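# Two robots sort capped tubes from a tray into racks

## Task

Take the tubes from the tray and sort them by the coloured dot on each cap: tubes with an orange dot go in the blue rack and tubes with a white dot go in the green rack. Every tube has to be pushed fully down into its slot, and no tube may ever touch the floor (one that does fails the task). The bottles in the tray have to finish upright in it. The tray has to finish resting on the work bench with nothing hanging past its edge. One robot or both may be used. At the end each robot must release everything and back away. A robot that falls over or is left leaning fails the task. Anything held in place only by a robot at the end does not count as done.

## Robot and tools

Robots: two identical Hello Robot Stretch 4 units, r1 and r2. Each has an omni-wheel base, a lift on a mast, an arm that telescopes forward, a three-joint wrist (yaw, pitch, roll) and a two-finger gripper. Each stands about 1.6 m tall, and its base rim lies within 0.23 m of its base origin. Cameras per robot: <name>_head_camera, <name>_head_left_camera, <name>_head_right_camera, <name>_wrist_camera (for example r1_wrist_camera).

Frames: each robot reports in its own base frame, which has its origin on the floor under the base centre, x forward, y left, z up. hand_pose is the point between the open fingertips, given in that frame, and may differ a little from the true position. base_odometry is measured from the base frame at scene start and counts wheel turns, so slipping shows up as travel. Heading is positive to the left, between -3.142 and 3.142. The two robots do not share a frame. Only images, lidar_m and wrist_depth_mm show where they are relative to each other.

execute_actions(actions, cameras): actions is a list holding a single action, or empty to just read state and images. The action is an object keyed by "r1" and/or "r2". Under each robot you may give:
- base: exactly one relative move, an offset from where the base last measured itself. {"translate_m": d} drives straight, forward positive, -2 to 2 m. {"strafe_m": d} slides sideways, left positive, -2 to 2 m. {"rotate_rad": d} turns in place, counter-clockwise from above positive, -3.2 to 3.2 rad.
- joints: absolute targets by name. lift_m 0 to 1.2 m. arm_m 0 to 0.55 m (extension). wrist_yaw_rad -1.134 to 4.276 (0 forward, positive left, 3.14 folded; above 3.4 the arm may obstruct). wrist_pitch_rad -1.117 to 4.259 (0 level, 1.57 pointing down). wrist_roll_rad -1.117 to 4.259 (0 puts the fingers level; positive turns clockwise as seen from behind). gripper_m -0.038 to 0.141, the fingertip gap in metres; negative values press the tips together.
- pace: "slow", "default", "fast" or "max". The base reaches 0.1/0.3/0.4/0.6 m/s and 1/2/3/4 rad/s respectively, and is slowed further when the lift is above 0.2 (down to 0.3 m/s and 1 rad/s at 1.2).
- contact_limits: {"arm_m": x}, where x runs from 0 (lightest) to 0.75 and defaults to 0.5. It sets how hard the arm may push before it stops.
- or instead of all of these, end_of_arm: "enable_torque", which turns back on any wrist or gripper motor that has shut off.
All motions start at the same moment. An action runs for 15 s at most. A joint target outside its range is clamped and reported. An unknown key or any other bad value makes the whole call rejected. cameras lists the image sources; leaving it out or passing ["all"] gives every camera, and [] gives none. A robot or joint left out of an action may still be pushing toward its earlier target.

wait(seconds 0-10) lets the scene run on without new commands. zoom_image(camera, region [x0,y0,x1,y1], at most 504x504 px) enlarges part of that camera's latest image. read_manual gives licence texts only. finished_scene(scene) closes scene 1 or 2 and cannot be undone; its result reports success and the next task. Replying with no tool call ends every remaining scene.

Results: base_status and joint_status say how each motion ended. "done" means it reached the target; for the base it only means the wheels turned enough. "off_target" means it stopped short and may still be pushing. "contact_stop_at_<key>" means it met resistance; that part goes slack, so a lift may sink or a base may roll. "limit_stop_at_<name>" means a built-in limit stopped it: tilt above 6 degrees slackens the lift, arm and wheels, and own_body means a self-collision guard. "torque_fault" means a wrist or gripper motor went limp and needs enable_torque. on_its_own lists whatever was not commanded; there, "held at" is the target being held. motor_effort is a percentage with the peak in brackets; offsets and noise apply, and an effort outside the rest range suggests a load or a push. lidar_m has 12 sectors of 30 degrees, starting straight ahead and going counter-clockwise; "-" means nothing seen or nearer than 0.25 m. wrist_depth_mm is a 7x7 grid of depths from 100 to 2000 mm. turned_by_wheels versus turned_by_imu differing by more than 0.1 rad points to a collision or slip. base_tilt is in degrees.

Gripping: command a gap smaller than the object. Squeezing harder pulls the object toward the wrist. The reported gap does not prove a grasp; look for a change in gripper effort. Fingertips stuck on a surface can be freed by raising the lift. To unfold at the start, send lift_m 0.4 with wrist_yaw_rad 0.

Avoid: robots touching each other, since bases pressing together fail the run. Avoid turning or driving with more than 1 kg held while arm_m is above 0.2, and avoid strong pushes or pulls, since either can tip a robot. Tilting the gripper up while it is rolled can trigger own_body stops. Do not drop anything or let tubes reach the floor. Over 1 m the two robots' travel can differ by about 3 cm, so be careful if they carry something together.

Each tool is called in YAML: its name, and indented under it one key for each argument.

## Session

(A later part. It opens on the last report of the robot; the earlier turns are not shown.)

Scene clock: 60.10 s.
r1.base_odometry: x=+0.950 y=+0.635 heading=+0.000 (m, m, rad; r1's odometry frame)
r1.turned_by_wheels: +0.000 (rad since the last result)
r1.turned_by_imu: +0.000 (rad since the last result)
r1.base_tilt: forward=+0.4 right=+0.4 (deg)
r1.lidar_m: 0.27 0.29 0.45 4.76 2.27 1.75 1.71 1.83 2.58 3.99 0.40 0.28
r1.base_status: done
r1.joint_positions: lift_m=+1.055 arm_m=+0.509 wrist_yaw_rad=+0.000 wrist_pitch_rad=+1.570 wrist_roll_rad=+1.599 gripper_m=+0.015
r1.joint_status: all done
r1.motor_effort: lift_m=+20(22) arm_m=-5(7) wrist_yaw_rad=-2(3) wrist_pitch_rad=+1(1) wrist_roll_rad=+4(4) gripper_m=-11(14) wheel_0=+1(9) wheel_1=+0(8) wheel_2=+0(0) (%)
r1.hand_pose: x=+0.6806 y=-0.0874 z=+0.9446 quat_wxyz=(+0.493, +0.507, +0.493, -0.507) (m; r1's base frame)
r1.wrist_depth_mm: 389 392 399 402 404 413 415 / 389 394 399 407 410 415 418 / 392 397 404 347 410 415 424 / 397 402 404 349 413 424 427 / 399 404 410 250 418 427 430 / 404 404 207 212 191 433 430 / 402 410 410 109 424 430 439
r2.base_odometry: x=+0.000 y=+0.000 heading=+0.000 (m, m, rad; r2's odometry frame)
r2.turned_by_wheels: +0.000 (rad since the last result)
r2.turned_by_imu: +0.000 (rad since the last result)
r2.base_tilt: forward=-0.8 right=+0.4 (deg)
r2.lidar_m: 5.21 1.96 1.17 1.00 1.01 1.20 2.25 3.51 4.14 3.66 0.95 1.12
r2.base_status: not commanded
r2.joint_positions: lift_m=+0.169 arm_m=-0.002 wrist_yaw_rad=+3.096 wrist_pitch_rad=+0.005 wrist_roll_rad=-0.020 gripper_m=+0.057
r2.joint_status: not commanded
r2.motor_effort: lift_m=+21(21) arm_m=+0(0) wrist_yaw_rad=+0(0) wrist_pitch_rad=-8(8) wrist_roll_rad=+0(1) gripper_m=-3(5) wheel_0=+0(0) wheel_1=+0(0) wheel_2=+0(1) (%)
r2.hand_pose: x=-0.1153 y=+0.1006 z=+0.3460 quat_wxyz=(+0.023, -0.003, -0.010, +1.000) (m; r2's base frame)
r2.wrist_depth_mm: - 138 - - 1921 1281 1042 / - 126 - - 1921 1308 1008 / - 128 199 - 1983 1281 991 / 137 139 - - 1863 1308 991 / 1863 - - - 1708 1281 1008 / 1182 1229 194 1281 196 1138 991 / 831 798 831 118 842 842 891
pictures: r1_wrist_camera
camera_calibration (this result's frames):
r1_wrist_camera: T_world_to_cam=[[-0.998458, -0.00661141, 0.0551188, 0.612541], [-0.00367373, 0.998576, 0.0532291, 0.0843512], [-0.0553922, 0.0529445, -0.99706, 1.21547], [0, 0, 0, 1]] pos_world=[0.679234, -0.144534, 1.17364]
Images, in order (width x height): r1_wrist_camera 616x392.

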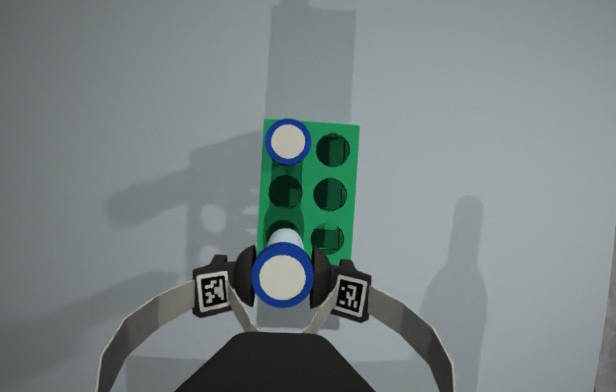

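execute_actions:
  actions:
    - {"r1":{"base":{"translate_m":0.0025},"joints":{"lift_m":0.982},"pace":"slow"}}
  cameras: ["r1_wrist_camera"]

execute_actions:
  actions:
    - {"r1":{"joints":{"gripper_m":0.055,"lift_m":0.979}}}
  cameras: ["r1_wrist_camera"]

execute_actions:
  actions:
    - {"r1":{"joints":{"lift_m":1.05},"pace":"fast"}}
  cameras: []

execute_actions:
  actions:
    - {"r1":{"base":{"translate_m":-0.25},"joints":{"arm_m":0.05},"pace":"fast"}}
  cameras: ["r1_head_camera"]

zoom_image:
  camera: "r1_head_camera"
  region: [0,260,280,380]

Scene clock: 65.63 s.
r1.base_odometry: x=+0.953 y=+0.635 heading=+0.000 (m, m, rad; r1's odometry frame)
r1.turned_by_wheels: +0.000 (rad since the last result)
r1.turned_by_imu: +0.000 (rad since the last result)
r1.base_tilt: forward=+0.3 right=+0.2 (deg)
r1.lidar_m: 0.26 0.31 0.41 4.75 2.26 1.74 1.71 1.80 2.59 3.99 0.39 0.28
r1.base_status: done
r1.joint_positions: lift_m=+0.982 arm_m=+0.509 wrist_yaw_rad=+0.000 wrist_pitch_rad=+1.570 wrist_roll_rad=+1.599 gripper_m=+0.015
r1.joint_status: all done
r1.motor_effort: lift_m=+16(19) arm_m=-5(5) wrist_yaw_rad=-2(2) wrist_pitch_rad=+0(1) wrist_roll_rad=+5(3) gripper_m=-12(12) wheel_0=+2(5) wheel_1=-1(3) wheel_2=-2(4) (%)
r1.hand_pose: x=+0.6806 y=-0.0874 z=+0.8720 quat_wxyz=(+0.493, +0.507, +0.493, -0.507) (m; r1's base frame)
r1.wrist_depth_mm: 317 322 327 330 336 340 340 / 319 324 329 332 340 343 342 / 324 327 330 213 336 347 347 / 325 329 332 279 342 345 351 / 327 332 334 250 343 349 351 / 330 332 207 213 191 355 359 / 332 336 336 108 349 355 362
r2.base_odometry: x=+0.000 y=+0.000 heading=+0.000 (m, m, rad; r2's odometry frame)
r2.turned_by_wheels: +0.000 (rad since the last result)
r2.turned_by_imu: +0.000 (rad since the last result)
r2.base_tilt: forward=-0.8 right=+0.4 (deg)
r2.lidar_m: 5.21 1.95 1.16 0.99 1.02 1.20 2.26 3.51 4.14 3.69 0.94 1.14
r2.base_status: not commanded
r2.joint_positions: lift_m=+0.169 arm_m=-0.002 wrist_yaw_rad=+3.096 wrist_pitch_rad=+0.005 wrist_roll_rad=-0.020 gripper_m=+0.057
r2.joint_status: not commanded
r2.motor_effort: lift_m=+21(21) arm_m=+0(1) wrist_yaw_rad=+1(1) wrist_pitch_rad=-8(7) wrist_roll_rad=+2(2) gripper_m=-4(4) wheel_0=+0(0) wheel_1=+0(0) wheel_2=+0(0) (%)
r2.hand_pose: x=-0.1153 y=+0.1006 z=+0.3460 quat_wxyz=(+0.023, -0.003, -0.010, +1.000) (m; r2's base frame)
r2.wrist_depth_mm: - 138 - - 1808 1308 1042 / - 126 - - 1863 1281 1025 / - 128 198 - 1921 1336 991 / 136 139 - - 1921 1308 1008 / 1863 - - - 1756 1281 991 / 1160 1229 195 1308 196 1182 1008 / 831 798 831 118 854 831 878
pictures: r1_wrist_camera
camera_calibration (this result's frames):
r1_wrist_camera: T_world_to_cam=[[-0.998458, -0.00661133, 0.0551188, 0.616541], [-0.00367365, 0.998576, 0.0532291, 0.0882171], [-0.0553922, 0.0529445, -0.99706, 1.14305], [0, 0, 0, 1]] pos_world=[0.679231, -0.144534, 1.10101]
Images, in order (width x height): r1_wrist_camera 616x392.

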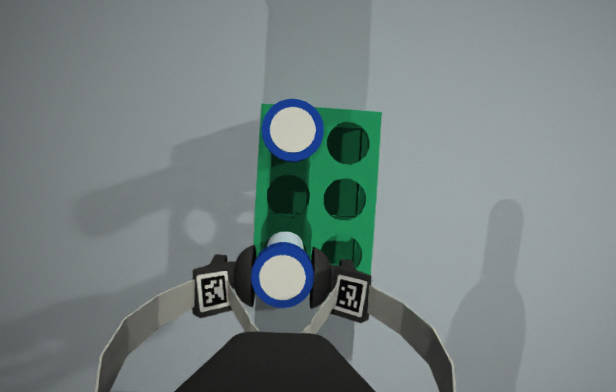

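Scene clock: 66.83 s.
r1.base_odometry: x=+0.953 y=+0.635 heading=+0.000 (m, m, rad; r1's odometry frame)
r1.turned_by_wheels: +0.000 (rad since the last result)
r1.turned_by_imu: +0.000 (rad since the last result)
r1.base_tilt: forward=+0.3 right=+0.2 (deg)
r1.lidar_m: 0.27 0.29 0.44 4.76 2.28 1.76 1.70 1.82 2.60 4.00 0.37 0.27
r1.base_status: not commanded
r1.joint_positions: lift_m=+0.979 arm_m=+0.509 wrist_yaw_rad=+0.000 wrist_pitch_rad=+1.570 wrist_roll_rad=+1.599 gripper_m=+0.055
r1.joint_status: all done
r1.motor_effort: lift_m=+16(16) arm_m=-5(5) wrist_yaw_rad=-2(1) wrist_pitch_rad=+1(0) wrist_roll_rad=+3(6) gripper_m=-3(11) wheel_0=+2(2) wheel_1=-1(1) wheel_2=-2(2) (%)
r1.hand_pose: x=+0.6806 y=-0.0874 z=+0.8689 quat_wxyz=(+0.493, +0.507, +0.493, -0.507) (m; r1's base frame)
r1.wrist_depth_mm: 317 320 322 325 327 336 340 / 317 322 327 330 332 338 340 / 320 325 329 210 336 338 343 / 324 327 332 276 336 345 347 / 327 327 330 273 342 345 347 / 327 330 213 221 342 351 353 / 329 334 336 108 345 355 355
r2.base_odometry: x=+0.000 y=+0.000 heading=+0.000 (m, m, rad; r2's odometry frame)
r2.turned_by_wheels: +0.000 (rad since the last result)
r2.turned_by_imu: +0.000 (rad since the last result)
r2.base_tilt: forward=-0.7 right=+0.3 (deg)
r2.lidar_m: 5.22 1.93 1.15 1.01 0.99 1.20 2.24 3.49 4.16 3.67 0.94 1.09
r2.base_status: not commanded
r2.joint_positions: lift_m=+0.169 arm_m=-0.002 wrist_yaw_rad=+3.096 wrist_pitch_rad=+0.005 wrist_roll_rad=-0.020 gripper_m=+0.057
r2.joint_status: not commanded
r2.motor_effort: lift_m=+21(21) arm_m=+0(0) wrist_yaw_rad=+1(1) wrist_pitch_rad=-8(7) wrist_roll_rad=+2(3) gripper_m=-5(5) wheel_0=+0(0) wheel_1=+0(0) wheel_2=+0(0) (%)
r2.hand_pose: x=-0.1153 y=+0.1006 z=+0.3460 quat_wxyz=(+0.023, -0.003, -0.010, +1.000) (m; r2's base frame)
r2.wrist_depth_mm: - 138 - - 1921 1281 1042 / - 126 - - 1921 1308 1025 / - 128 199 - 1921 1281 1008 / 136 139 - - 1921 1336 991 / 1863 - - - 1756 1281 1025 / 1138 1229 194 1281 196 1182 991 / 842 798 854 118 866 820 891
pictures: r1_wrist_camera
camera_calibration (this result's frames):
r1_wrist_camera: T_world_to_cam=[[-0.998458, -0.00661142, 0.0551188, 0.616705], [-0.00367374, 0.998576, 0.0532291, 0.0883789], [-0.0553922, 0.0529445, -0.99706, 1.14002], [0, 0, 0, 1]] pos_world=[0.679227, -0.144534, 1.09798]
Images, in order (width x height): r1_wrist_camera 616x392.

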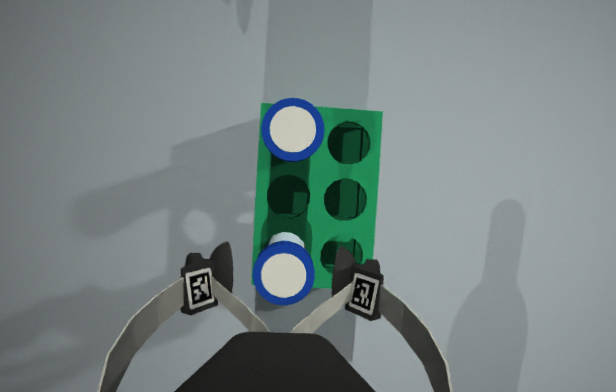

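Scene clock: 67.87 s.
r1.base_odometry: x=+0.953 y=+0.635 heading=+0.000 (m, m, rad; r1's odometry frame)
r1.turned_by_wheels: +0.000 (rad since the last result)
r1.turned_by_imu: +0.000 (rad since the last result)
r1.base_tilt: forward=+0.4 right=+0.3 (deg)
r1.lidar_m: 0.28 0.29 0.43 4.74 2.26 1.75 1.69 1.80 2.59 3.99 0.38 0.29
r1.base_status: not commanded
r1.joint_positions: lift_m=+1.050 arm_m=+0.509 wrist_yaw_rad=+0.000 wrist_pitch_rad=+1.570 wrist_roll_rad=+1.599 gripper_m=+0.055
r1.joint_status: all done
r1.motor_effort: lift_m=+21(24) arm_m=-5(5) wrist_yaw_rad=-2(2) wrist_pitch_rad=+1(1) wrist_roll_rad=+4(4) gripper_m=-3(4) wheel_0=+2(2) wheel_1=-1(1) wheel_2=-2(2) (%)
r1.hand_pose: x=+0.6806 y=-0.0874 z=+0.9395 quat_wxyz=(+0.493, +0.507, +0.493, -0.507) (m; r1's base frame)
r1.wrist_depth_mm: 382 389 394 394 399 404 413 / 387 387 397 399 404 413 415 / 392 392 397 343 407 413 418 / 392 397 399 345 410 415 418 / 392 402 402 343 413 418 427 / 399 402 216 407 418 427 427 / 399 404 410 109 421 427 430
r2.base_odometry: x=+0.000 y=+0.000 heading=+0.000 (m, m, rad; r2's odometry frame)
r2.turned_by_wheels: +0.000 (rad since the last result)
r2.turned_by_imu: +0.000 (rad since the last result)
r2.base_tilt: forward=-0.8 right=+0.2 (deg)
r2.lidar_m: 5.21 1.94 1.17 1.01 0.99 1.21 2.25 3.49 4.15 3.68 0.94 1.11
r2.base_status: not commanded
r2.joint_positions: lift_m=+0.169 arm_m=-0.002 wrist_yaw_rad=+3.096 wrist_pitch_rad=+0.005 wrist_roll_rad=-0.020 gripper_m=+0.057
r2.joint_status: not commanded
r2.motor_effort: lift_m=+21(21) arm_m=+0(0) wrist_yaw_rad=+1(1) wrist_pitch_rad=-8(7) wrist_roll_rad=+3(3) gripper_m=-4(3) wheel_0=+0(0) wheel_1=+0(0) wheel_2=+0(0) (%)
r2.hand_pose: x=-0.1153 y=+0.1006 z=+0.3460 quat_wxyz=(+0.023, -0.003, -0.010, +1.000) (m; r2's base frame)
r2.wrist_depth_mm: - 138 - - 1863 1308 1025 / - 126 - - 1983 1308 1008 / - 128 199 - 1863 1281 1008 / 137 139 - - 1921 1308 1008 / 1863 - - - 1808 1308 991 / 1138 1229 195 1281 196 1138 991 / 831 788 842 118 866 842 866
pictures: none
No camera images: the call's "cameras" was empty. Leave "cameras" out to get every camera's image.

Scene clock: 70.00 s.
r1.base_odometry: x=+0.703 y=+0.635 heading=+0.000 (m, m, rad; r1's odometry frame)
r1.turned_by_wheels: +0.000 (rad since the last result)
r1.turned_by_imu: +0.000 (rad since the last result)
r1.base_tilt: forward=+0.3 right=+0.2 (deg)
r1.lidar_m: 0.52 0.56 0.82 4.67 1.97 1.49 1.46 1.55 2.23 3.98 4.20 0.53
r1.base_status: done
r1.joint_positions: lift_m=+1.050 arm_m=+0.051 wrist_yaw_rad=+0.000 wrist_pitch_rad=+1.570 wrist_roll_rad=+1.600 gripper_m=+0.055
r1.joint_status: all done
r1.motor_effort: lift_m=+21(21) arm_m=-5(10) wrist_yaw_rad=-2(1) wrist_pitch_rad=+0(1) wrist_roll_rad=+2(5) gripper_m=-4(5) wheel_0=-1(5) wheel_1=+1(4) wheel_2=+0(8) (%)
r1.hand_pose: x=+0.2219 y=-0.0874 z=+0.9395 quat_wxyz=(+0.493, +0.507, +0.493, -0.507) (m; r1's base frame)
r1.wrist_depth_mm: 512 1182 1160 1138 1160 1205 1229 / 1138 1138 1182 1160 1182 1205 1229 / 1160 1160 1182 1182 1182 1205 1255 / 1138 1182 1182 991 976 991 445 / 1138 1160 1160 1008 991 1205 1255 / 1160 1160 215 1205 976 1229 1255 / 1182 1182 1205 109 1229 1229 1255
r2.base_odometry: x=+0.000 y=+0.000 heading=+0.000 (m, m, rad; r2's odometry frame)
r2.turned_by_wheels: +0.000 (rad since the last result)
r2.turned_by_imu: +0.000 (rad since the last result)
r2.base_tilt: forward=-0.8 right=+0.4 (deg)
r2.lidar_m: 5.21 1.97 1.16 1.00 1.01 1.20 2.26 3.51 4.15 3.68 0.94 1.13
r2.base_status: not commanded
r2.joint_positions: lift_m=+0.169 arm_m=-0.002 wrist_yaw_rad=+3.096 wrist_pitch_rad=+0.005 wrist_roll_rad=-0.020 gripper_m=+0.057
r2.joint_status: not commanded
r2.motor_effort: lift_m=+21(21) arm_m=+0(0) wrist_yaw_rad=+1(0) wrist_pitch_rad=-7(8) wrist_roll_rad=+2(1) gripper_m=-3(3) wheel_0=+0(0) wheel_1=+0(0) wheel_2=+0(0) (%)
r2.hand_pose: x=-0.1153 y=+0.1006 z=+0.3460 quat_wxyz=(+0.023, -0.003, -0.010, +1.000) (m; r2's base frame)
r2.wrist_depth_mm: - 139 - - 1921 1281 1042 / - 126 - - 1863 1308 1025 / - 128 199 - 1921 1255 1008 / 137 139 - - 1921 1308 1025 / 1808 - - - 1808 1281 1008 / 1138 1205 193 1308 196 1160 1008 / 842 798 842 117 866 854 891
pictures: r1_head_camera
Images, in order (width x height): r1_head_camera 420x560.

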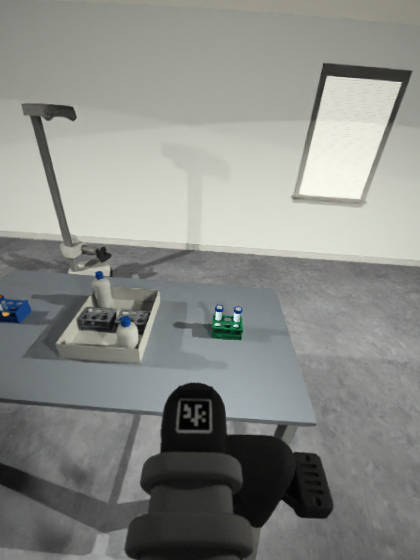

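Region (0, 260, 280, 380) of r1_head_camera's 420x560 image, scaled by 1.800, with more detail than that image has; it fills the top 216 rows of this view, and the rest is white.

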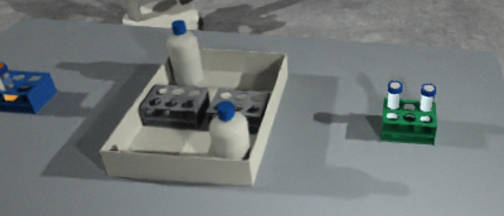

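finished_scene:
  scene: 1

The scene is finished: the task was done.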